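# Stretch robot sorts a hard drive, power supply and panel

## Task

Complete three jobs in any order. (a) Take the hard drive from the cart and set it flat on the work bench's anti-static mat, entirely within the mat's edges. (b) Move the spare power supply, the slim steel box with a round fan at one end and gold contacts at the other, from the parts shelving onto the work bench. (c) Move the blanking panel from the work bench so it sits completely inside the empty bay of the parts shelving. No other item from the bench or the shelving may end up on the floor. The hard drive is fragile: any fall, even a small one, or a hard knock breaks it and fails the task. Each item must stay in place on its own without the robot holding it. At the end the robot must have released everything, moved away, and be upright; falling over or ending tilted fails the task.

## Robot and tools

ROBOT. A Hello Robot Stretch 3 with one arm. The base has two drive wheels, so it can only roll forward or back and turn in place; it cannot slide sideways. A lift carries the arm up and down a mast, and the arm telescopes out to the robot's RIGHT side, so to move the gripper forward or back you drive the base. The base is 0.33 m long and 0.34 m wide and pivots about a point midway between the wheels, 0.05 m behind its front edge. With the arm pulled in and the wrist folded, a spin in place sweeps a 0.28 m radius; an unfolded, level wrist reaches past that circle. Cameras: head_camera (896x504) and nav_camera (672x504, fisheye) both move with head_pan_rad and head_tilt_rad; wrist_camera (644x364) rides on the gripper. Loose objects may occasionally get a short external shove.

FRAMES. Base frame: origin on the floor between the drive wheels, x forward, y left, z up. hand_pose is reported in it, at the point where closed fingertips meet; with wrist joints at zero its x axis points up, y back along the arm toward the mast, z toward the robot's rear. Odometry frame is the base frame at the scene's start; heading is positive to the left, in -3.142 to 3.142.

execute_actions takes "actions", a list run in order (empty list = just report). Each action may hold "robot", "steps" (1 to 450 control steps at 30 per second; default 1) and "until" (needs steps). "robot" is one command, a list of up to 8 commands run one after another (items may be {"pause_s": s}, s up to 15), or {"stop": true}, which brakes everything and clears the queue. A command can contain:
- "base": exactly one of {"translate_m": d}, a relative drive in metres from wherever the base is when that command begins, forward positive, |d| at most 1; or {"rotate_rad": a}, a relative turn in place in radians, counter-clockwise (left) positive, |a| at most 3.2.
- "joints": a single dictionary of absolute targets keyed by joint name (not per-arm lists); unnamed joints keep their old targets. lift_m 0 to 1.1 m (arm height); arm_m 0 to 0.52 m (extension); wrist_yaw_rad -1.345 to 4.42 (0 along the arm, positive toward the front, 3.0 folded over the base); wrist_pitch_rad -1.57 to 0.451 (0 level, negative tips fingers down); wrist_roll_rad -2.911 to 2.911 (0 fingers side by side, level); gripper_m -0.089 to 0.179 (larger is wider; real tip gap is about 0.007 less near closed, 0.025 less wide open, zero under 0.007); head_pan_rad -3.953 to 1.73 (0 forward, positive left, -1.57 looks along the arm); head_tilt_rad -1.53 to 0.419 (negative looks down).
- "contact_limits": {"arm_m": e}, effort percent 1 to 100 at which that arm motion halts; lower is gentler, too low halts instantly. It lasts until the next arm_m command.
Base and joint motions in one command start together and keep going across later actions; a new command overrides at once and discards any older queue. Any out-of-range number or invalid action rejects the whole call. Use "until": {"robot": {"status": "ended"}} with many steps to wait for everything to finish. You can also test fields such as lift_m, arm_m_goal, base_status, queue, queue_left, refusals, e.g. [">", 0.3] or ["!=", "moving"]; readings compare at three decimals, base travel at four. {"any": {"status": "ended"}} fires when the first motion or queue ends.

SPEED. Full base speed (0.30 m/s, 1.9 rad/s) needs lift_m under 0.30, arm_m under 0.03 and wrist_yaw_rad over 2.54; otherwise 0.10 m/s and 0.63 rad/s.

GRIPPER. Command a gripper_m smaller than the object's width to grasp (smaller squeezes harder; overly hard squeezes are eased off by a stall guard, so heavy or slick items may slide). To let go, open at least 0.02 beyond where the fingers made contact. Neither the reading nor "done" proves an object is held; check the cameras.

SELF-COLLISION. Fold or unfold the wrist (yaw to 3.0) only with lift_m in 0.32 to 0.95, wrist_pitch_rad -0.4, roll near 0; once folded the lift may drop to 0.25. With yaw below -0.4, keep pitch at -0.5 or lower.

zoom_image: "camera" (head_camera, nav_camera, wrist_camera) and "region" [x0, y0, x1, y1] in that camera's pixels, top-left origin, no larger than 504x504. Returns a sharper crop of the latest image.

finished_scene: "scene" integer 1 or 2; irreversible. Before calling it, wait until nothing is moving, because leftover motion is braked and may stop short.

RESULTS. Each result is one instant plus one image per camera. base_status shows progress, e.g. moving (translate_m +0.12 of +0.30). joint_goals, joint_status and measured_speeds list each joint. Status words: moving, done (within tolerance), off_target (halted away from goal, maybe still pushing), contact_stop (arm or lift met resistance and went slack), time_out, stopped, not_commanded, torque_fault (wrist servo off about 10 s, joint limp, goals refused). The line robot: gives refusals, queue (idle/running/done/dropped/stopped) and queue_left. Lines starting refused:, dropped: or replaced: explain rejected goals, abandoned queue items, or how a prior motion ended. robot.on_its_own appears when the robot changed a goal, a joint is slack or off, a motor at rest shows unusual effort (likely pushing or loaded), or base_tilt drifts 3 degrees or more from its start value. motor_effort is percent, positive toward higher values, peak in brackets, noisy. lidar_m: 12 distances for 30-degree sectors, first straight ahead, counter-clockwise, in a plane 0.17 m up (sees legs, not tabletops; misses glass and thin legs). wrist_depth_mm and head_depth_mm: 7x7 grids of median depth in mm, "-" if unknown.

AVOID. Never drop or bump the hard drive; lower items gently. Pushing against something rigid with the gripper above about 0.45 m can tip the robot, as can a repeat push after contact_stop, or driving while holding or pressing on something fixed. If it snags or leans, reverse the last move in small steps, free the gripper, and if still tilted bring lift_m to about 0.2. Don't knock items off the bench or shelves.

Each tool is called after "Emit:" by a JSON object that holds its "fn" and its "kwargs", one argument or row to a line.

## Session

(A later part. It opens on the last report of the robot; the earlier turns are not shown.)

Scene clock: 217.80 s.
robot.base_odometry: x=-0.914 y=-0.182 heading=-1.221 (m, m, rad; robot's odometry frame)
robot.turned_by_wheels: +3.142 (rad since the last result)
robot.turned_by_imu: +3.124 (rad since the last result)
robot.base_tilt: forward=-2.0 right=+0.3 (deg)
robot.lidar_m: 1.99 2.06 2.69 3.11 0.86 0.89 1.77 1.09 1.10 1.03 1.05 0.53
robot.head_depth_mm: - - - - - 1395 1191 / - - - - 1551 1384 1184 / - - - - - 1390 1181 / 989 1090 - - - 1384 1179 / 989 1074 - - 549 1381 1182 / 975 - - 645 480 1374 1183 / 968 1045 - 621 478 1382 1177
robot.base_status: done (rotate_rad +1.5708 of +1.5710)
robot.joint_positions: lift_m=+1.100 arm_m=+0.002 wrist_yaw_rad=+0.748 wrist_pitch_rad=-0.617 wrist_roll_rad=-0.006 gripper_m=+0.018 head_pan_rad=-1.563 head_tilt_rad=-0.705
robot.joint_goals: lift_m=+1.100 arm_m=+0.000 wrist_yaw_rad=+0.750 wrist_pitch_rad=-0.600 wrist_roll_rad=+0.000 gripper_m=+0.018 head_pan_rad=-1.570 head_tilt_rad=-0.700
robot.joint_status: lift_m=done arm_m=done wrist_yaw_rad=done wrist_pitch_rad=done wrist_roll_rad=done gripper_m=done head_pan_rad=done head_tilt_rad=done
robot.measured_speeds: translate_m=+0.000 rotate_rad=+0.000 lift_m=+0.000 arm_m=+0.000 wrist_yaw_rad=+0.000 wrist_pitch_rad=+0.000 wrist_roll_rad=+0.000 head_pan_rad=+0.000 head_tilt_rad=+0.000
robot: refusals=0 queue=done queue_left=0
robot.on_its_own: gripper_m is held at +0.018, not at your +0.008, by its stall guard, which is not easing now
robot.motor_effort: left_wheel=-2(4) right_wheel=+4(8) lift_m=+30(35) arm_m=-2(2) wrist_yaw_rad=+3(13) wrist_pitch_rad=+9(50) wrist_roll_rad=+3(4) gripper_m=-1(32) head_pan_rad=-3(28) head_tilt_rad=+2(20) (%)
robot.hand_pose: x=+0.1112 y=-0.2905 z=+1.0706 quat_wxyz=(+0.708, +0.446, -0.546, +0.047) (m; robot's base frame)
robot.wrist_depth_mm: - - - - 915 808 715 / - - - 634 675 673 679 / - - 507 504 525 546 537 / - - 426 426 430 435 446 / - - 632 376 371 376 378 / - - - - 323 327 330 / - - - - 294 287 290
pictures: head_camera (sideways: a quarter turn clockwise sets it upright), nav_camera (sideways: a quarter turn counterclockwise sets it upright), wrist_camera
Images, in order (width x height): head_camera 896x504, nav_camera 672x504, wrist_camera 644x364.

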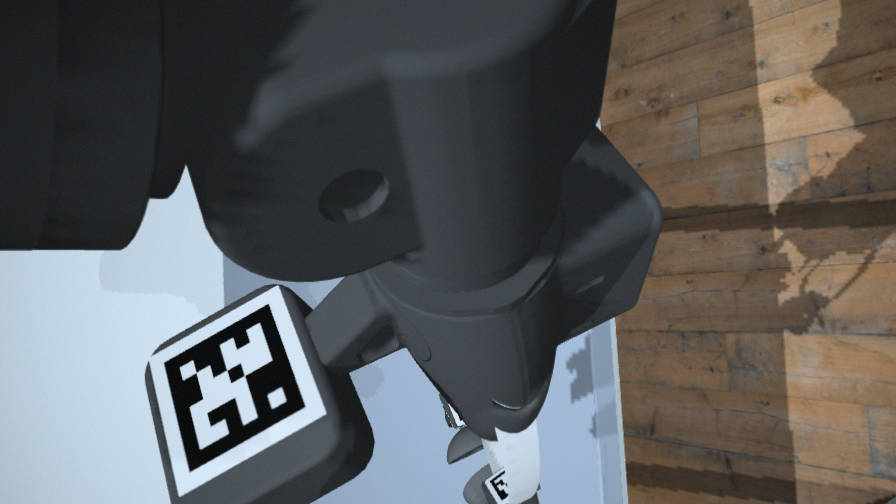

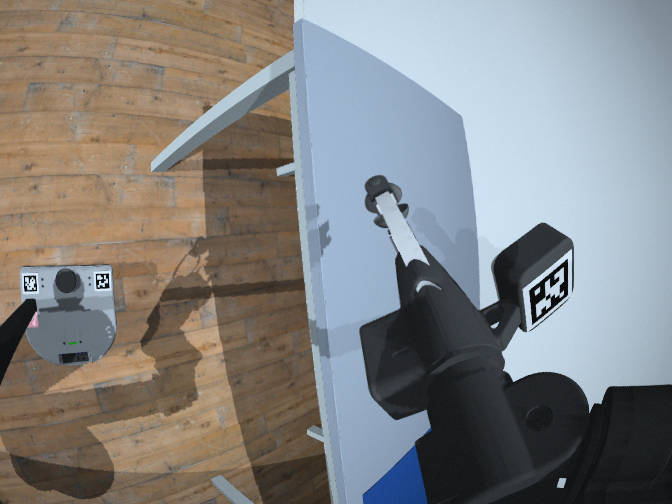

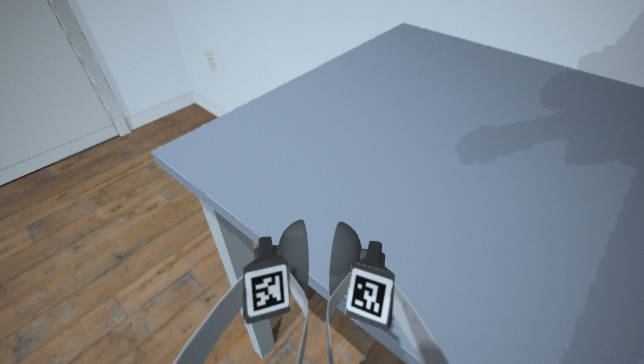

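Emit:
{"fn": "execute_actions", "kwargs": {
  "actions": [
    {"robot":{"joints":{"head_pan_rad":1.45,"head_tilt_rad":-0.45}},"steps":150,"until":{"robot":{"status":"ended"}}}
  ]
}}

Scene clock: 219.70 s.
robot.base_odometry: x=-0.914 y=-0.182 heading=-1.221 (m, m, rad; robot's odometry frame)
robot.turned_by_wheels: +0.000 (rad since the last result)
robot.turned_by_imu: +0.000 (rad since the last result)
robot.base_tilt: forward=-2.1 right=+0.3 (deg)
robot.lidar_m: 1.99 2.06 2.68 3.13 0.87 0.89 1.77 1.09 1.10 1.03 1.05 0.53
robot.head_depth_mm: 3382 3579 3752 3044 2200 1673 1348 / 3362 3582 3884 3176 2196 1672 1352 / 3257 3501 3852 3196 2178 1682 1351 / 3134 3403 3818 3199 2203 1679 1355 / 3133 3384 3601 3187 2195 1686 1350 / 2979 3250 3455 3155 2183 1672 1353 / 2955 3207 3395 3190 2203 1678 1351
robot.base_status: done (rotate_rad +1.5708 of +1.5710)
robot.joint_positions: lift_m=+1.100 arm_m=+0.002 wrist_yaw_rad=+0.748 wrist_pitch_rad=-0.617 wrist_roll_rad=-0.006 gripper_m=+0.018 head_pan_rad=+1.443 head_tilt_rad=-0.458
robot.joint_goals: lift_m=+1.100 arm_m=+0.000 wrist_yaw_rad=+0.750 wrist_pitch_rad=-0.600 wrist_roll_rad=+0.000 gripper_m=+0.018 head_pan_rad=+1.450 head_tilt_rad=-0.450
robot.joint_status: lift_m=done arm_m=done wrist_yaw_rad=done wrist_pitch_rad=done wrist_roll_rad=done gripper_m=done head_pan_rad=done head_tilt_rad=done
robot.measured_speeds: translate_m=+0.000 rotate_rad=+0.000 lift_m=+0.000 arm_m=+0.000 wrist_yaw_rad=+0.000 wrist_pitch_rad=+0.000 wrist_roll_rad=+0.000 head_pan_rad=+0.000 head_tilt_rad=+0.000
robot: refusals=0 queue=done queue_left=0
robot.on_its_own: gripper_m is held at +0.018, not at your +0.008, by its stall guard, which is not easing now
robot.motor_effort: left_wheel=-2(2) right_wheel=+4(3) lift_m=+29(29) arm_m=-2(2) wrist_yaw_rad=+3(2) wrist_pitch_rad=+9(9) wrist_roll_rad=+3(3) gripper_m=-1(1) head_pan_rad=+4(46) head_tilt_rad=+4(21) (%)
robot.hand_pose: x=+0.1112 y=-0.2905 z=+1.0706 quat_wxyz=(+0.708, +0.446, -0.546, +0.047) (m; robot's base frame)
robot.wrist_depth_mm: - - - - 890 809 705 / - - - 650 658 672 687 / - - 506 508 526 540 536 / - - 421 424 433 440 446 / - - 627 373 370 374 379 / - - - - 319 328 329 / - - - - 295 287 293
pictures: head_camera (sideways: a quarter turn clockwise sets it upright), nav_camera (sideways: a quarter turn counterclockwise sets it upright), wrist_camera
Images, in order (width x height): head_camera 896x504, nav_camera 672x504, wrist_camera 644x364.

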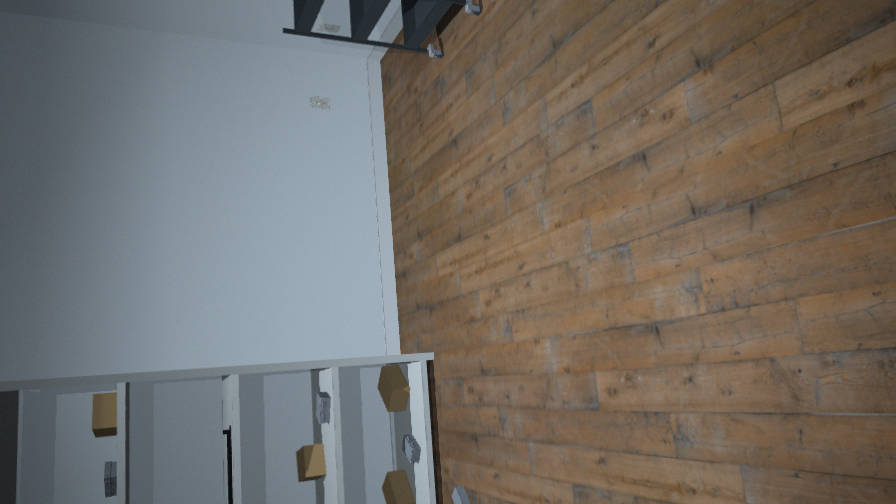

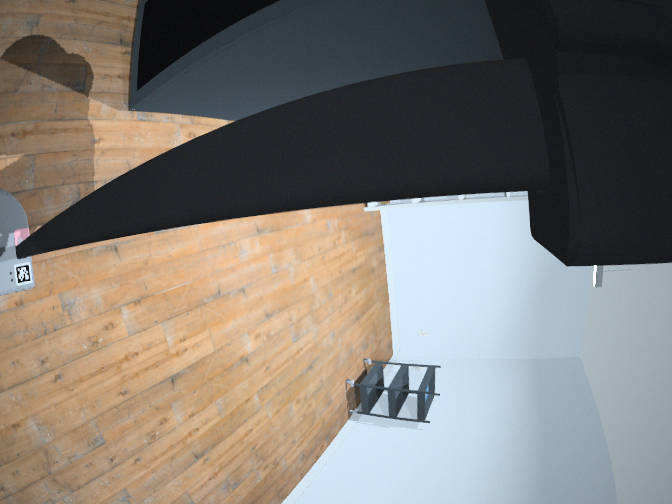

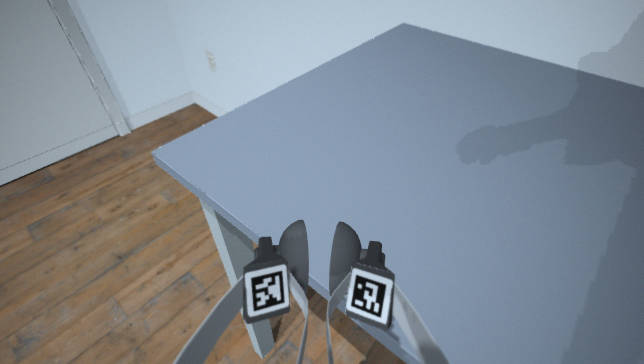

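Emit:
{"fn": "execute_actions", "kwargs": {
  "actions": [
    {"robot":[{"base":{"rotate_rad":1.571}},{"base":{"translate_m":0.5},"joints":{"head_pan_rad":0.2,"head_tilt_rad":-0.6}},{"base":{"translate_m":0.5},"joints":{"lift_m":0.9,"wrist_pitch_rad":-0.4,"wrist_roll_rad":0}},{"base":{"translate_m":0.3},"joints":{"wrist_yaw_rad":3.0}},{"base":{"translate_m":0.3},"joints":{"lift_m":0.25}},{"base":{"translate_m":0.75}}],"steps":450,"until":{"robot":{"status":"ended"}}},
    {"steps":450,"until":{"robot":{"status":"ended"}}},
    {"steps":450,"until":{"robot":{"status":"ended"}}}
  ]
}}

Scene clock: 251.10 s.
robot.base_odometry: x=+1.293 y=+0.623 heading=+0.350 (m, m, rad; robot's odometry frame)
robot.turned_by_wheels: +1.571 (rad since the last result)
robot.turned_by_imu: +1.566 (rad since the last result)
robot.base_tilt: forward=-2.1 right=+0.3 (deg)
robot.lidar_m: 0.75 0.95 1.20 1.94 0.96 0.96 2.72 2.82 1.95 1.41 1.45 1.33
robot.head_depth_mm: 1001 1110 1223 1372 1562 1494 1249 / 1014 1124 1245 1395 1597 1496 1240 / 987 1096 1223 1405 1593 1489 1250 / 1015 1121 776 1308 1048 1383 1242 / 1055 1149 885 1395 1080 1401 1246 / 1068 1164 885 1368 1123 1404 1237 / 1087 1183 956 1243 1161 1379 1234
robot.base_status: done (translate_m +0.7500 of +0.7500)
robot.joint_positions: lift_m=+0.250 arm_m=+0.002 wrist_yaw_rad=+2.998 wrist_pitch_rad=-0.420 wrist_roll_rad=-0.006 gripper_m=+0.018 head_pan_rad=+0.207 head_tilt_rad=-0.594
robot.joint_goals: lift_m=+0.250 arm_m=+0.000 wrist_yaw_rad=+3.000 wrist_pitch_rad=-0.400 wrist_roll_rad=+0.000 gripper_m=+0.018 head_pan_rad=+0.200 head_tilt_rad=-0.600
robot.joint_status: lift_m=done arm_m=done wrist_yaw_rad=done wrist_pitch_rad=done wrist_roll_rad=done gripper_m=done head_pan_rad=done head_tilt_rad=done
robot.measured_speeds: translate_m=+0.000 rotate_rad=+0.000 lift_m=+0.000 arm_m=+0.000 wrist_yaw_rad=+0.000 wrist_pitch_rad=+0.000 wrist_roll_rad=+0.000 head_pan_rad=+0.000 head_tilt_rad=+0.000
robot: refusals=0 queue=done queue_left=0
robot.on_its_own: gripper_m is held at +0.018, not at your +0.008, by its stall guard, which is not easing now
robot.motor_effort: left_wheel=-2(5) right_wheel=+3(8) lift_m=+24(30) arm_m=-2(2) wrist_yaw_rad=+3(4) wrist_pitch_rad=+10(10) wrist_roll_rad=+3(3) gripper_m=-1(1) head_pan_rad=-3(46) head_tilt_rad=-3(15) (%)
robot.hand_pose: x=+0.0108 y=+0.0744 z=+0.2624 quat_wxyz=(+0.197, +0.698, +0.098, +0.682) (m; robot's base frame)
robot.wrist_depth_mm: 986 - - - - - - / - - - - - - - / 879 892 939 937 949 928 825 / 671 668 705 708 719 731 718 / 544 537 582 584 572 582 585 / 465 - - - 477 482 487 / - - - - 406 409 413
pictures: head_camera (sideways: a quarter turn clockwise sets it upright), nav_camera (sideways: a quarter turn counterclockwise sets it upright), wrist_camera
Images, in order (width x height): head_camera 896x504, nav_camera 672x504, wrist_camera 644x364.

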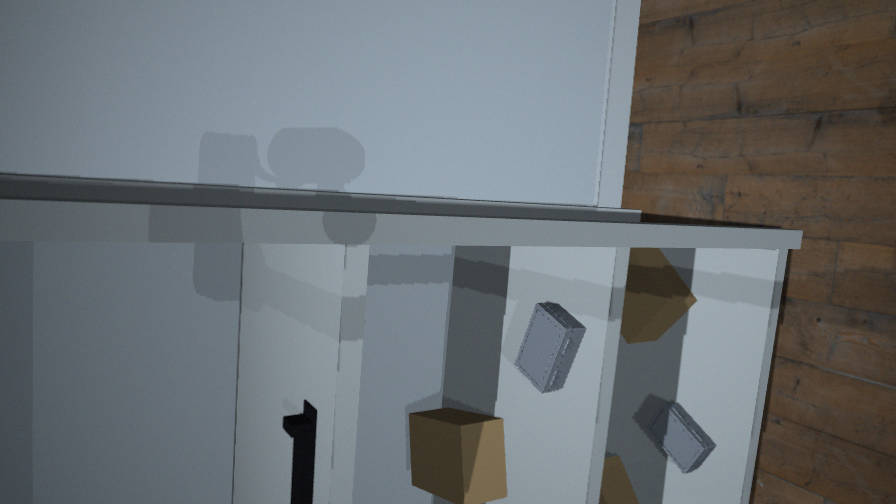

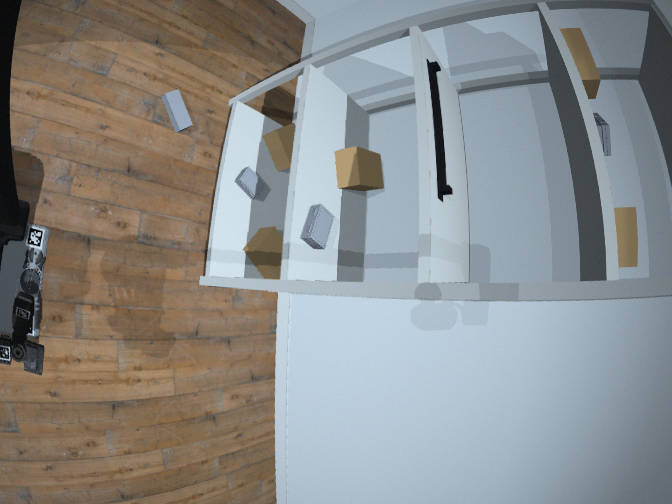

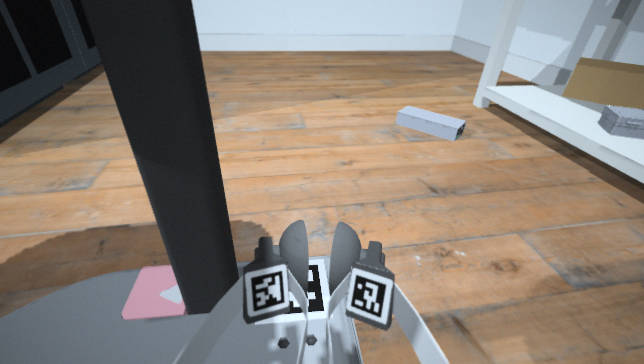

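Emit:
{"fn": "execute_actions", "kwargs": {
  "actions": [
    {"robot":{"joints":{"head_pan_rad":1.0,"head_tilt_rad":-0.9}},"steps":150,"until":{"robot":{"status":"ended"}}}
  ]
}}

Scene clock: 252.23 s.
robot.base_odometry: x=+1.293 y=+0.623 heading=+0.350 (m, m, rad; robot's odometry frame)
robot.turned_by_wheels: +0.000 (rad since the last result)
robot.turned_by_imu: +0.000 (rad since the last result)
robot.base_tilt: forward=-2.1 right=+0.3 (deg)
robot.lidar_m: 0.75 0.95 1.21 1.94 0.96 0.96 2.72 2.82 1.95 1.41 1.45 1.33
robot.head_depth_mm: 827 1412 1174 1501 1386 1262 1122 / 919 1463 1242 1607 1434 1264 1123 / 1590 1792 1792 1622 1467 1264 1118 / 1772 2091 1948 1687 1452 1266 1122 / 1984 2327 2065 1691 1455 1259 1117 / 1900 2167 2059 1718 1449 1264 1117 / 1789 2003 2058 1702 1450 1265 1118
robot.base_status: done (translate_m +0.7500 of +0.7500)
robot.joint_positions: lift_m=+0.250 arm_m=+0.002 wrist_yaw_rad=+2.998 wrist_pitch_rad=-0.420 wrist_roll_rad=-0.006 gripper_m=+0.018 head_pan_rad=+0.993 head_tilt_rad=-0.889
robot.joint_goals: lift_m=+0.250 arm_m=+0.000 wrist_yaw_rad=+3.000 wrist_pitch_rad=-0.400 wrist_roll_rad=+0.000 gripper_m=+0.018 head_pan_rad=+1.000 head_tilt_rad=-0.900
robot.joint_status: lift_m=done arm_m=done wrist_yaw_rad=done wrist_pitch_rad=done wrist_roll_rad=done gripper_m=done head_pan_rad=done head_tilt_rad=done
robot.measured_speeds: translate_m=+0.000 rotate_rad=+0.000 lift_m=+0.000 arm_m=+0.000 wrist_yaw_rad=+0.000 wrist_pitch_rad=+0.000 wrist_roll_rad=+0.000 head_pan_rad=+0.000 head_tilt_rad=+0.000
robot: refusals=0 queue=done queue_left=0
robot.on_its_own: gripper_m is held at +0.018, not at your +0.008, by its stall guard, which is not easing now
robot.motor_effort: left_wheel=-2(2) right_wheel=+3(3) lift_m=+24(24) arm_m=-2(2) wrist_yaw_rad=+2(2) wrist_pitch_rad=+10(10) wrist_roll_rad=+2(2) gripper_m=-1(0) head_pan_rad=+4(42) head_tilt_rad=-6(23) (%)
robot.hand_pose: x=+0.0108 y=+0.0744 z=+0.2624 quat_wxyz=(+0.197, +0.698, +0.098, +0.682) (m; robot's base frame)
robot.wrist_depth_mm: 977 - - - - - - / 993 - - - - - 1000 / 851 899 929 938 912 953 799 / 670 687 690 708 709 728 724 / 555 548 586 589 571 586 588 / 468 - - - 478 485 483 / - - - - 404 409 414
pictures: head_camera (sideways: a quarter turn clockwise sets it upright), nav_camera (sideways: a quarter turn counterclockwise sets it upright), wrist_camera
Images, in order (width x height): head_camera 896x504, nav_camera 672x504, wrist_camera 644x364.

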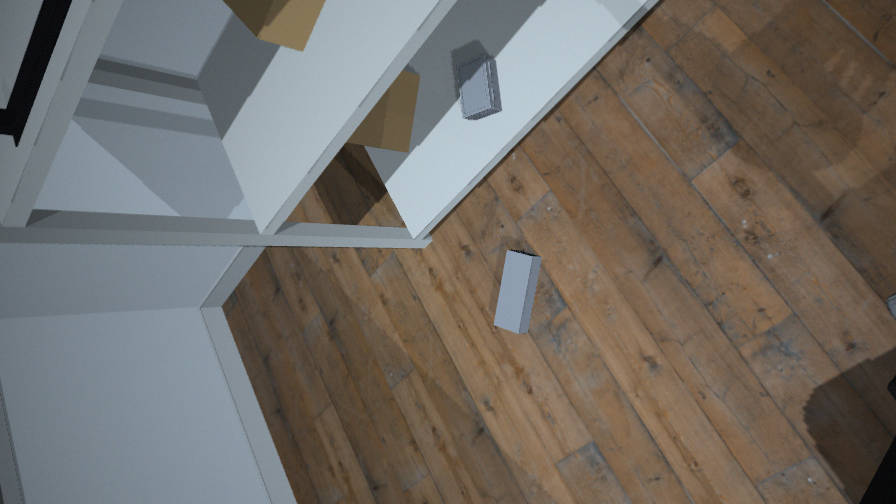

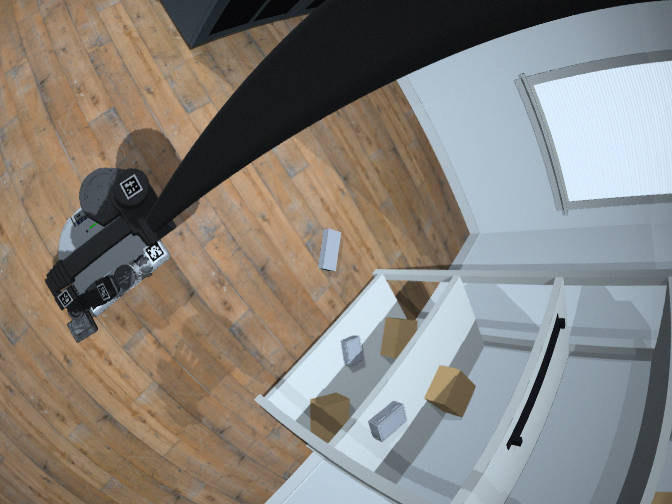

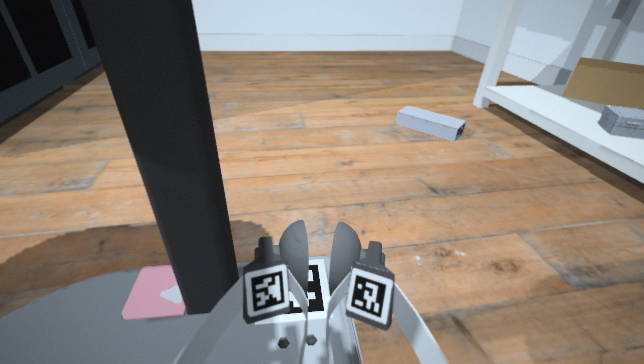

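Emit:
{"fn": "execute_actions", "kwargs": {
  "actions": [
    {"robot":[{"base":{"rotate_rad":1.571}},{"base":{"translate_m":0.74},"joints":{"head_pan_rad":-1.57,"head_tilt_rad":-1.1}},{"joints":{"lift_m":0.9}},{"joints":{"wrist_yaw_rad":0}},{"joints":{"wrist_pitch_rad":-1.5,"gripper_m":0.15,"arm_m":0.2}},{"joints":{"lift_m":0.45}}],"steps":450,"until":{"robot":{"status":"ended"}}},
    {"steps":450,"until":{"robot":{"status":"ended"}}}
  ]
}}

Scene clock: 275.43 s.
robot.base_odometry: x=+1.039 y=+1.319 heading=+1.921 (m, m, rad; robot's odometry frame)
robot.turned_by_wheels: +1.571 (rad since the last result)
robot.turned_by_imu: +1.559 (rad since the last result)
robot.base_tilt: forward=-2.0 right=+0.3 (deg)
robot.lidar_m: 1.20 1.07 0.73 0.69 3.51 2.74 2.14 1.85 0.96 0.91 0.74 1.28
robot.head_depth_mm: 1175 1104 1430 1440 1323 1199 1114 / 1164 1084 1437 1431 1322 1204 - / 1089 1037 1425 1406 1300 1222 - / 1125 1083 1481 1424 1289 1220 - / 1136 1095 1434 1422 1310 1195 1097 / 1100 1147 1037 1428 1323 1196 1094 / 1041 867 1596 1474 1317 1197 1096
robot.base_status: done (translate_m +0.7400 of +0.7400)
robot.joint_positions: lift_m=+0.450 arm_m=+0.200 wrist_yaw_rad=+0.001 wrist_pitch_rad=-1.495 wrist_roll_rad=-0.006 gripper_m=+0.150 head_pan_rad=-1.564 head_tilt_rad=-1.087
robot.joint_goals: lift_m=+0.450 arm_m=+0.200 wrist_yaw_rad=+0.000 wrist_pitch_rad=-1.500 wrist_roll_rad=+0.000 gripper_m=+0.150 head_pan_rad=-1.570 head_tilt_rad=-1.100
robot.joint_status: lift_m=done arm_m=done wrist_yaw_rad=done wrist_pitch_rad=done wrist_roll_rad=done gripper_m=done head_pan_rad=done head_tilt_rad=done
robot.measured_speeds: translate_m=+0.000 rotate_rad=+0.000 lift_m=+0.000 arm_m=+0.000 wrist_yaw_rad=+0.000 wrist_pitch_rad=+0.000 wrist_roll_rad=+0.000 head_pan_rad=+0.000 head_tilt_rad=+0.000
robot: refusals=0 queue=done queue_left=0
robot.motor_effort: left_wheel=-2(7) right_wheel=+3(10) lift_m=+24(31) arm_m=+3(2) wrist_yaw_rad=+0(3) wrist_pitch_rad=-2(11) wrist_roll_rad=+2(2) gripper_m=+0(82) head_pan_rad=-2(46) head_tilt_rad=-5(26) (%)
robot.hand_pose: x=-0.0216 y=-0.3398 z=+0.3315 quat_wxyz=(+0.520, +0.482, -0.516, -0.480) (m; robot's base frame)
robot.wrist_depth_mm: 484 479 483 480 481 472 467 / 494 488 490 485 488 489 486 / 494 491 451 495 496 490 493 / 501 508 505 496 505 504 496 / 501 510 510 506 506 508 507 / 517 - 524 512 512 - 515 / 526 530 525 - - 528 526
pictures: head_camera (sideways: a quarter turn clockwise sets it upright), nav_camera (sideways: a quarter turn counterclockwise sets it upright), wrist_camera
Images, in order (width x height): head_camera 896x504, nav_camera 672x504, wrist_camera 644x364.

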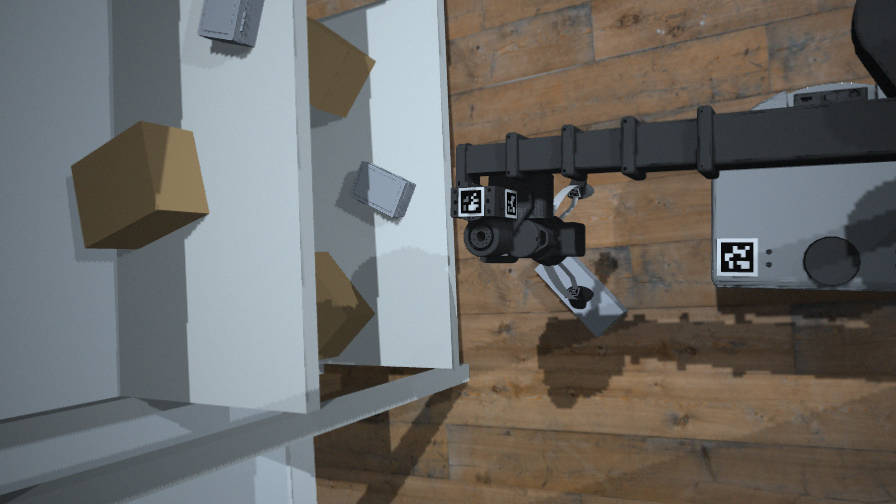

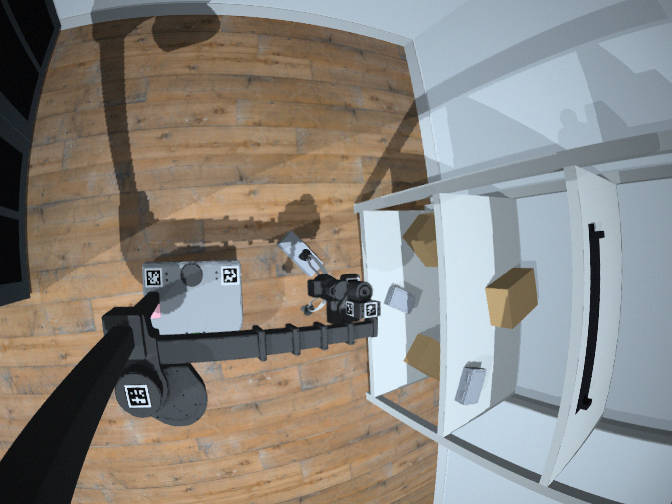

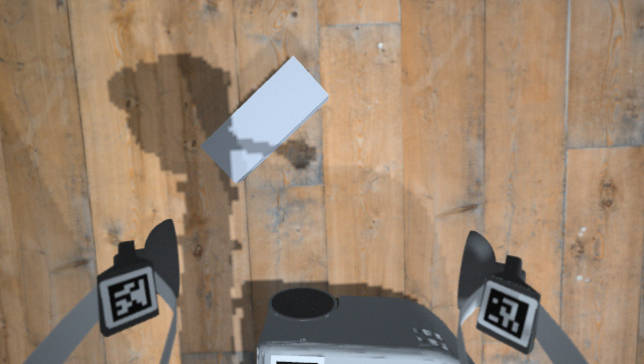

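Emit:
{"fn": "execute_actions", "kwargs": {
  "actions": [
    {"robot":[{"base":{"translate_m":0.08},"joints":{"arm_m":0.33,"wrist_roll_rad":0.87}},{"joints":{"lift_m":0.25}}],"steps":450,"until":{"robot":{"status":"ended"}}}
  ]
}}

Scene clock: 280.37 s.
robot.base_odometry: x=+1.012 y=+1.394 heading=+1.921 (m, m, rad; robot's odometry frame)
robot.turned_by_wheels: +0.000 (rad since the last result)
robot.turned_by_imu: -0.001 (rad since the last result)
robot.base_tilt: forward=-2.1 right=+0.3 (deg)
robot.lidar_m: 1.12 1.08 0.74 0.70 3.53 2.83 2.23 1.84 1.01 0.71 0.72 1.20
robot.head_depth_mm: 1175 1111 1414 1441 1331 1199 1114 / 1109 1050 1486 1433 1328 1208 - / 1096 1058 1443 1416 1314 1221 - / 1150 1100 1426 1419 1293 1229 - / 1132 1099 1079 1428 1308 1198 1100 / 1040 1184 1575 1478 1319 1194 1096 / 1102 1340 1589 1467 1309 1193 1093
robot.base_status: done (translate_m +0.0800 of +0.0800)
robot.joint_positions: lift_m=+0.250 arm_m=+0.330 wrist_yaw_rad=+0.001 wrist_pitch_rad=-1.495 wrist_roll_rad=+0.863 gripper_m=+0.150 head_pan_rad=-1.564 head_tilt_rad=-1.087
robot.joint_goals: lift_m=+0.250 arm_m=+0.330 wrist_yaw_rad=+0.000 wrist_pitch_rad=-1.500 wrist_roll_rad=+0.870 gripper_m=+0.150 head_pan_rad=-1.570 head_tilt_rad=-1.100
robot.joint_status: lift_m=done arm_m=done wrist_yaw_rad=done wrist_pitch_rad=done wrist_roll_rad=done gripper_m=done head_pan_rad=done head_tilt_rad=done
robot.measured_speeds: translate_m=+0.000 rotate_rad=+0.000 lift_m=+0.000 arm_m=+0.000 wrist_yaw_rad=+0.000 wrist_pitch_rad=+0.000 wrist_roll_rad=+0.000 head_pan_rad=+0.000 head_tilt_rad=+0.000
robot: refusals=0 queue=done queue_left=0
robot.motor_effort: left_wheel=+0(4) right_wheel=+3(7) lift_m=+24(24) arm_m=+3(6) wrist_yaw_rad=-1(1) wrist_pitch_rad=-2(2) wrist_roll_rad=+3(7) gripper_m=+0(1) head_pan_rad=-3(3) head_tilt_rad=-6(6) (%)
robot.hand_pose: x=-0.0216 y=-0.4697 z=+0.1315 quat_wxyz=(+0.255, +0.236, -0.687, -0.638) (m; robot's base frame)
robot.wrist_depth_mm: 230 286 284 279 272 271 269 / 291 293 289 282 281 276 273 / 303 295 293 286 282 282 278 / 304 303 300 256 287 286 282 / 310 308 306 256 293 292 290 / 319 - 311 263 298 294 291 / 327 322 316 267 304 303 299
pictures: head_camera (sideways: a quarter turn clockwise sets it upright), nav_camera (sideways: a quarter turn counterclockwise sets it upright), wrist_camera
Images, in order (width x height): head_camera 896x504, nav_camera 672x504, wrist_camera 644x364.

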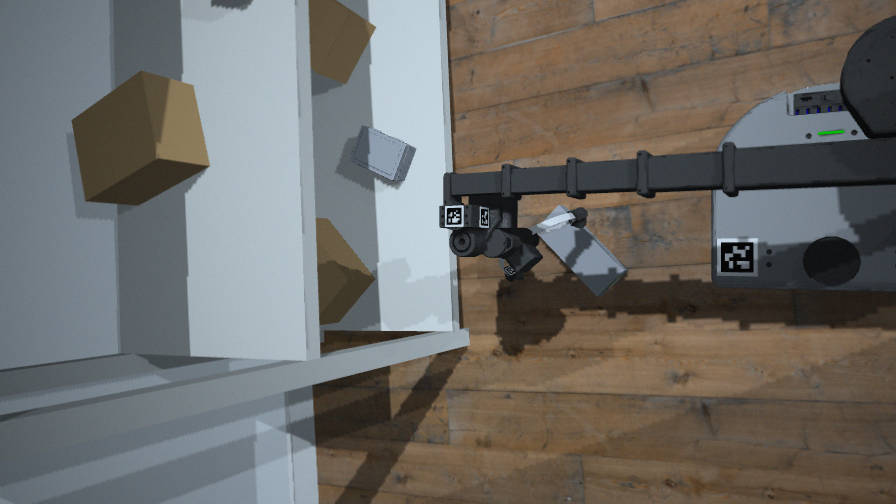

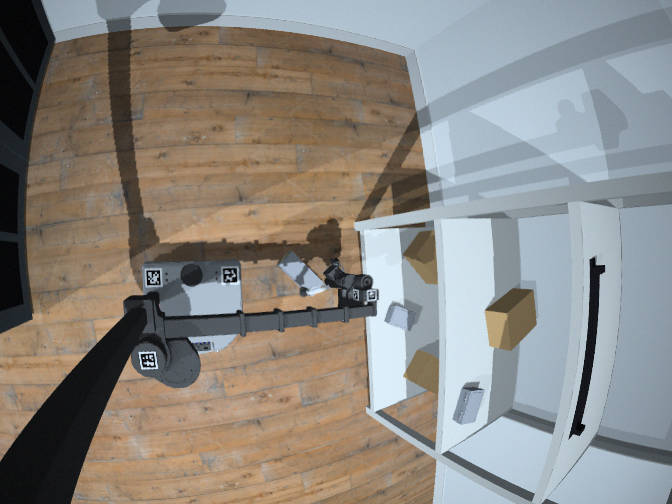

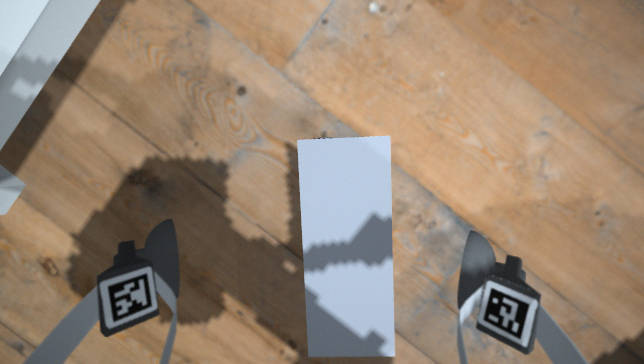

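Emit:
{"fn": "execute_actions", "kwargs": {
  "actions": [
    {"robot":[{"joints":{"arm_m":0.30}},{"joints":{"lift_m":0.1}}],"steps":450,"until":{"robot":{"status":"ended"}}}
  ]
}}

Scene clock: 283.00 s.
robot.base_odometry: x=+1.012 y=+1.394 heading=+1.921 (m, m, rad; robot's odometry frame)
robot.turned_by_wheels: +0.000 (rad since the last result)
robot.turned_by_imu: +0.000 (rad since the last result)
robot.base_tilt: forward=-2.0 right=+0.3 (deg)
robot.lidar_m: 1.12 1.08 0.74 0.70 3.52 2.82 2.23 1.84 1.01 0.72 0.72 1.20
robot.head_depth_mm: 1177 1108 1413 1436 1328 1200 1094 / 1106 1051 1489 1430 1326 1207 - / 1097 1058 1439 1417 1325 1215 - / 1150 1099 1412 1428 1274 1219 - / 1131 1096 1081 1431 1320 1199 1099 / 1034 1185 1575 1471 1320 1195 1091 / 1115 1350 1593 1473 1311 1192 1091
robot.base_status: done (translate_m +0.0800 of +0.0800)
robot.joint_positions: lift_m=+0.126 arm_m=+0.300 wrist_yaw_rad=+0.002 wrist_pitch_rad=-1.512 wrist_roll_rad=+0.861 gripper_m=+0.150 head_pan_rad=-1.564 head_tilt_rad=-1.087
robot.joint_goals: lift_m=+0.126 arm_m=+0.300 wrist_yaw_rad=+0.000 wrist_pitch_rad=-1.500 wrist_roll_rad=+0.870 gripper_m=+0.150 head_pan_rad=-1.570 head_tilt_rad=-1.100
robot.joint_status: lift_m=contact_stop arm_m=done wrist_yaw_rad=done wrist_pitch_rad=done wrist_roll_rad=done gripper_m=done head_pan_rad=done head_tilt_rad=done
robot.measured_speeds: translate_m=+0.000 rotate_rad=-0.001 lift_m=+0.012 arm_m=+0.000 wrist_yaw_rad=+0.010 wrist_pitch_rad=-0.024 wrist_roll_rad=+0.000 head_pan_rad=+0.000 head_tilt_rad=+0.000
robot: refusals=0 queue=dropped queue_left=0
robot.on_its_own: lift_m is slack since a contact_stop, until your next command for it (your +0.100 is given up)
robot.motor_effort: left_wheel=+0(2) right_wheel=+1(3) lift_m=+12(24) arm_m=-2(6) wrist_yaw_rad=-2(3) wrist_pitch_rad=+8(12) wrist_roll_rad=+4(4) gripper_m=-4(5) head_pan_rad=-3(3) head_tilt_rad=-6(5) (%)
robot.hand_pose: x=-0.0217 y=-0.4360 z=+0.0079 quat_wxyz=(+0.254, +0.239, -0.682, -0.644) (m; robot's base frame)
robot.wrist_depth_mm: 164 163 161 159 158 157 155 / 168 167 126 125 161 159 158 / 171 169 127 126 163 162 161 / 174 173 130 128 167 165 163 / 178 177 132 131 169 168 167 / 183 - 136 133 172 172 171 / 186 184 139 137 177 175 173
pictures: head_camera (sideways: a quarter turn clockwise sets it upright), nav_camera (sideways: a quarter turn counterclockwise sets it upright), wrist_camera
Images, in order (width x height): head_camera 896x504, nav_camera 672x504, wrist_camera 644x364.

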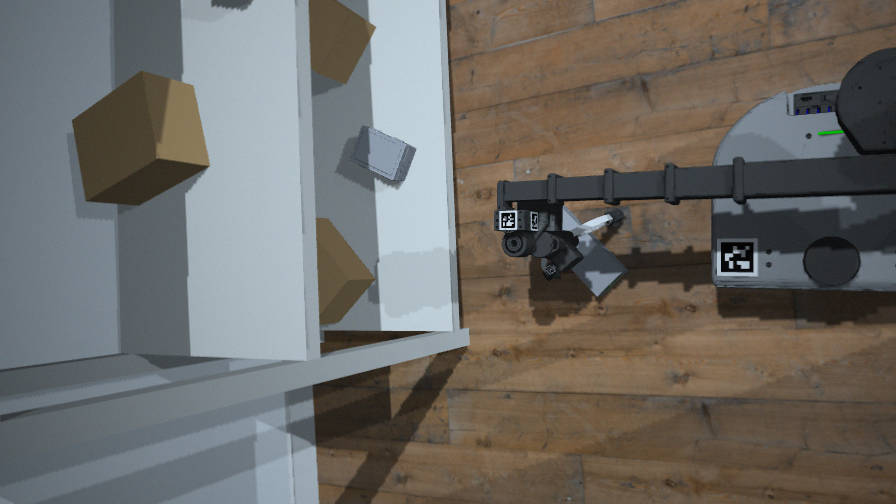

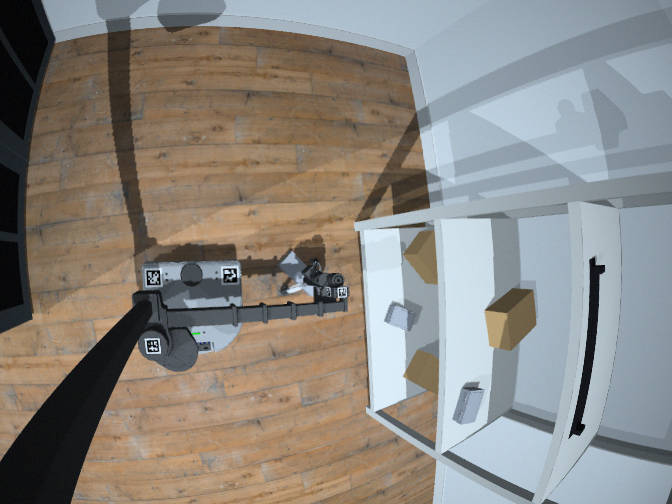

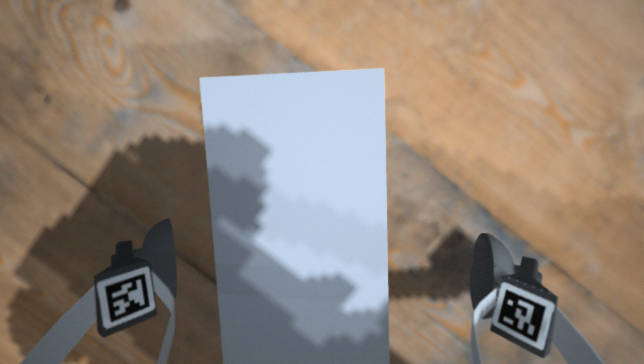

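Emit:
{"fn": "execute_actions", "kwargs": {
  "actions": [
    {"robot":[{"joints":{"lift_m":0.135}},{"joints":{"gripper_m":0.03}},{"pause_s":1},{"joints":{"lift_m":0.3}},{"pause_s":2}],"steps":450,"until":{"robot":{"status":"ended"}}}
  ]
}}

Scene clock: 290.77 s.
robot.base_odometry: x=+1.012 y=+1.394 heading=+1.921 (m, m, rad; robot's odometry frame)
robot.turned_by_wheels: +0.000 (rad since the last result)
robot.turned_by_imu: -0.001 (rad since the last result)
robot.base_tilt: forward=-2.1 right=+0.3 (deg)
robot.lidar_m: 1.12 1.08 0.74 0.70 3.52 2.83 2.22 1.85 1.01 0.72 0.72 1.19
robot.head_depth_mm: 1177 1116 1413 1436 1334 1204 1114 / 1103 1052 1485 1420 1324 1219 - / 1093 1059 1447 1398 1303 - - / 1148 1101 1420 1425 1266 1225 - / 1130 1102 1079 1426 1325 1199 1095 / 1039 1178 1582 1469 1318 1201 1095 / 1102 1345 1603 1470 1316 1197 1096
robot.base_status: done (translate_m +0.0800 of +0.0800)
robot.joint_positions: lift_m=+0.300 arm_m=+0.300 wrist_yaw_rad=+0.002 wrist_pitch_rad=-1.495 wrist_roll_rad=+0.862 gripper_m=+0.037 head_pan_rad=-1.564 head_tilt_rad=-1.087
robot.joint_goals: lift_m=+0.300 arm_m=+0.300 wrist_yaw_rad=+0.000 wrist_pitch_rad=-1.500 wrist_roll_rad=+0.870 gripper_m=+0.036 head_pan_rad=-1.570 head_tilt_rad=-1.100
robot.joint_status: lift_m=done arm_m=done wrist_yaw_rad=done wrist_pitch_rad=done wrist_roll_rad=done gripper_m=done head_pan_rad=done head_tilt_rad=done
robot.measured_speeds: translate_m=+0.000 rotate_rad=+0.000 lift_m=+0.000 arm_m=+0.000 wrist_yaw_rad=+0.000 wrist_pitch_rad=+0.000 wrist_roll_rad=+0.000 head_pan_rad=+0.000 head_tilt_rad=+0.000
robot: refusals=0 queue=done queue_left=0
robot.on_its_own: gripper_m is held at +0.036, not at your +0.030, by its stall guard, which is not easing now
robot.motor_effort: left_wheel=-1(3) right_wheel=+2(11) lift_m=+35(36) arm_m=-1(2) wrist_yaw_rad=-2(6) wrist_pitch_rad=-2(16) wrist_roll_rad=+3(5) gripper_m=-19(100) head_pan_rad=-2(3) head_tilt_rad=-6(6) (%)
robot.hand_pose: x=-0.0216 y=-0.4405 z=+0.1810 quat_wxyz=(+0.255, +0.236, -0.687, -0.638) (m; robot's base frame)
robot.wrist_depth_mm: 266 333 334 324 324 318 315 / 290 341 333 125 327 324 322 / 352 349 129 127 331 329 324 / 356 355 132 129 337 335 329 / 370 356 134 132 237 340 335 / 376 368 137 135 134 349 343 / 381 372 370 138 138 353 -
pictures: head_camera (sideways: a quarter turn clockwise sets it upright), nav_camera (sideways: a quarter turn counterclockwise sets it upright), wrist_camera
Images, in order (width x height): head_camera 896x504, nav_camera 672x504, wrist_camera 644x364.

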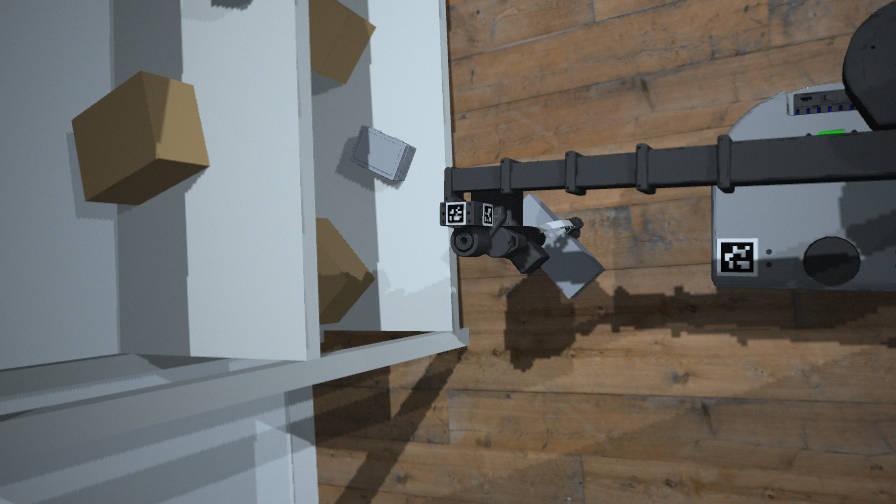

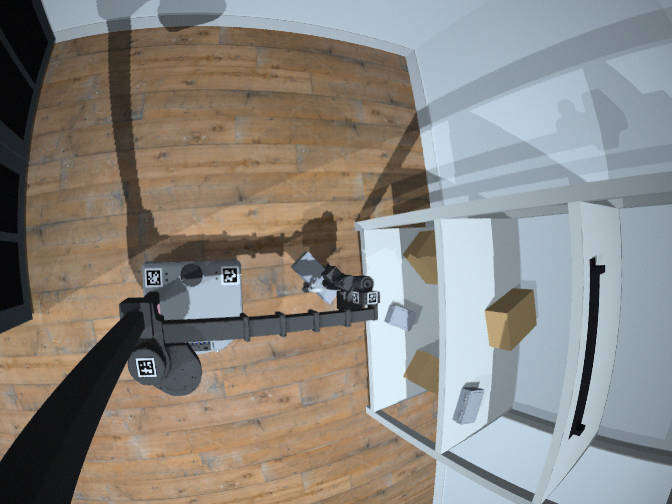

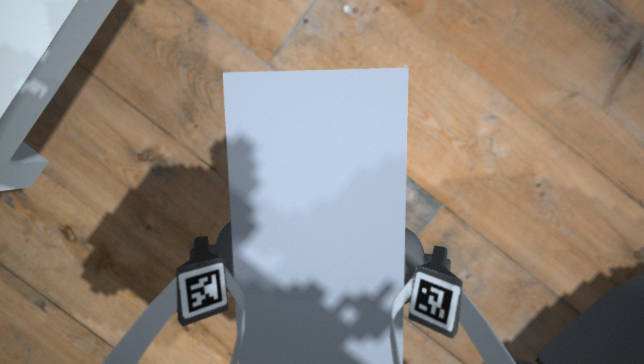

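Emit:
{"fn": "execute_actions", "kwargs": {
  "actions": [
    {"robot":[{"joints":{"arm_m":0.08}},{"joints":{"lift_m":1.1},"base":{"translate_m":-0.82}},{"base":{"rotate_rad":1.571}},{"base":{"translate_m":1.0}},{"base":{"translate_m":1.0}},{"base":{"translate_m":0.34}},{"base":{"rotate_rad":1.571},"joints":{"head_pan_rad":-1.57,"head_tilt_rad":-0.8}},{"joints":{"arm_m":0.36}}],"steps":450,"until":{"robot":{"status":"ended"}}},
    {"steps":450,"until":{"robot":{"status":"ended"}}},
    {"steps":450,"until":{"robot":{"status":"ended"}}},
    {"steps":450,"until":{"robot":{"status":"ended"}}}
  ]
}}

Scene clock: 340.33 s.
robot.base_odometry: x=-0.905 y=-0.179 heading=-1.221 (m, m, rad; robot's odometry frame)
robot.turned_by_wheels: +3.142 (rad since the last result)
robot.turned_by_imu: +3.120 (rad since the last result)
robot.base_tilt: forward=-2.1 right=+0.4 (deg)
robot.lidar_m: 2.03 2.08 2.66 3.11 0.83 0.85 1.73 1.06 1.14 1.05 1.06 0.56
robot.head_depth_mm: 1036 906 669 547 1536 1320 1142 / 1025 904 644 531 1538 1313 1142 / - 860 536 531 1536 1319 1142 / - 817 496 516 1500 1313 1146 / 1010 896 641 530 1499 1307 1142 / 1006 896 666 529 1459 1313 1137 / 993 895 664 529 1456 1311 1144
robot.base_status: done (rotate_rad +1.5708 of +1.5710)
robot.joint_positions: lift_m=+1.100 arm_m=+0.360 wrist_yaw_rad=+0.001 wrist_pitch_rad=-1.494 wrist_roll_rad=+0.864 gripper_m=+0.037 head_pan_rad=-1.564 head_tilt_rad=-0.804
robot.joint_goals: lift_m=+1.100 arm_m=+0.360 wrist_yaw_rad=+0.000 wrist_pitch_rad=-1.500 wrist_roll_rad=+0.870 gripper_m=+0.036 head_pan_rad=-1.570 head_tilt_rad=-0.800
robot.joint_status: lift_m=done arm_m=done wrist_yaw_rad=done wrist_pitch_rad=done wrist_roll_rad=done gripper_m=done head_pan_rad=done head_tilt_rad=done
robot.measured_speeds: translate_m=+0.000 rotate_rad=+0.000 lift_m=+0.000 arm_m=+0.000 wrist_yaw_rad=+0.000 wrist_pitch_rad=+0.000 wrist_roll_rad=+0.000 head_pan_rad=+0.000 head_tilt_rad=+0.000
robot: refusals=0 queue=done queue_left=0
robot.on_its_own: gripper_m is held at +0.036, not at your +0.030, by its stall guard, which is not easing now
robot.motor_effort: left_wheel=-2(4) right_wheel=+4(7) lift_m=+35(36) arm_m=+3(5) wrist_yaw_rad=+0(2) wrist_pitch_rad=-2(3) wrist_roll_rad=+3(3) gripper_m=-19(19) head_pan_rad=-3(2) head_tilt_rad=+1(18) (%)
robot.hand_pose: x=-0.0216 y=-0.5000 z=+0.9810 quat_wxyz=(+0.254, +0.235, -0.688, -0.638) (m; robot's base frame)
robot.wrist_depth_mm: 224 220 217 216 213 209 207 / 227 226 221 125 215 215 210 / 231 229 128 126 218 217 215 / 236 234 132 129 222 221 - / 242 238 134 132 179 226 - / 246 244 137 135 134 - - / 252 248 243 138 138 - -
pictures: head_camera (sideways: a quarter turn clockwise sets it upright), nav_camera (sideways: a quarter turn counterclockwise sets it upright), wrist_camera
Images, in order (width x height): head_camera 896x504, nav_camera 672x504, wrist_camera 644x364.

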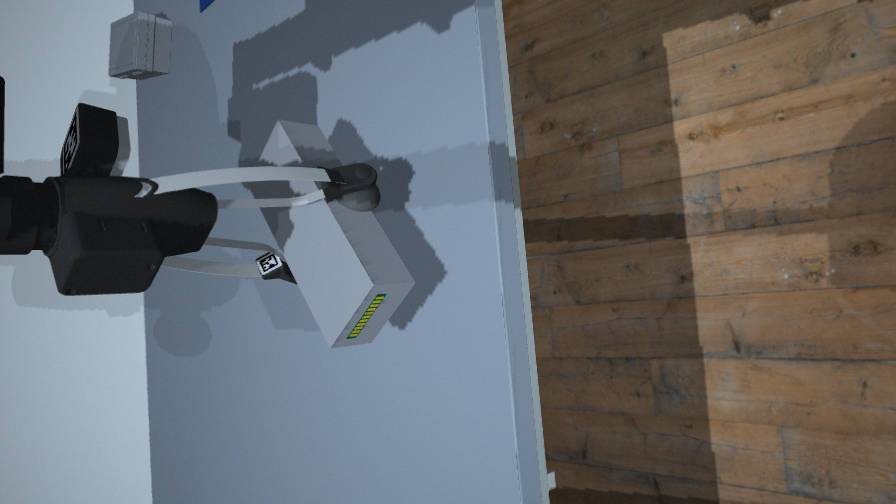

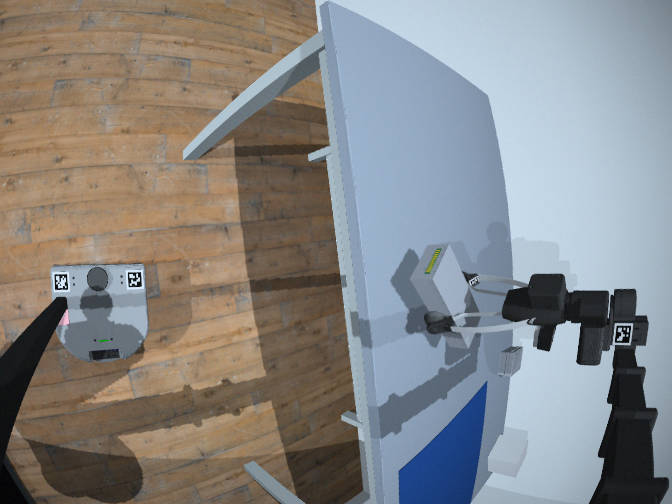

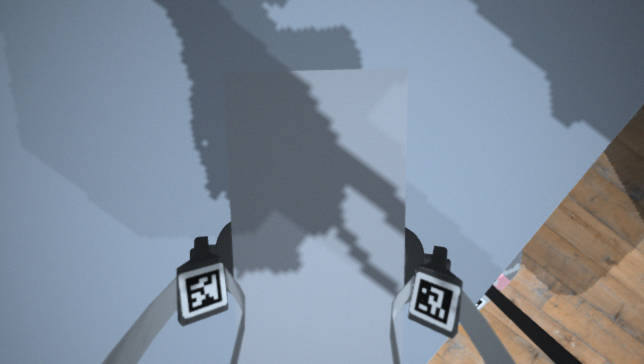

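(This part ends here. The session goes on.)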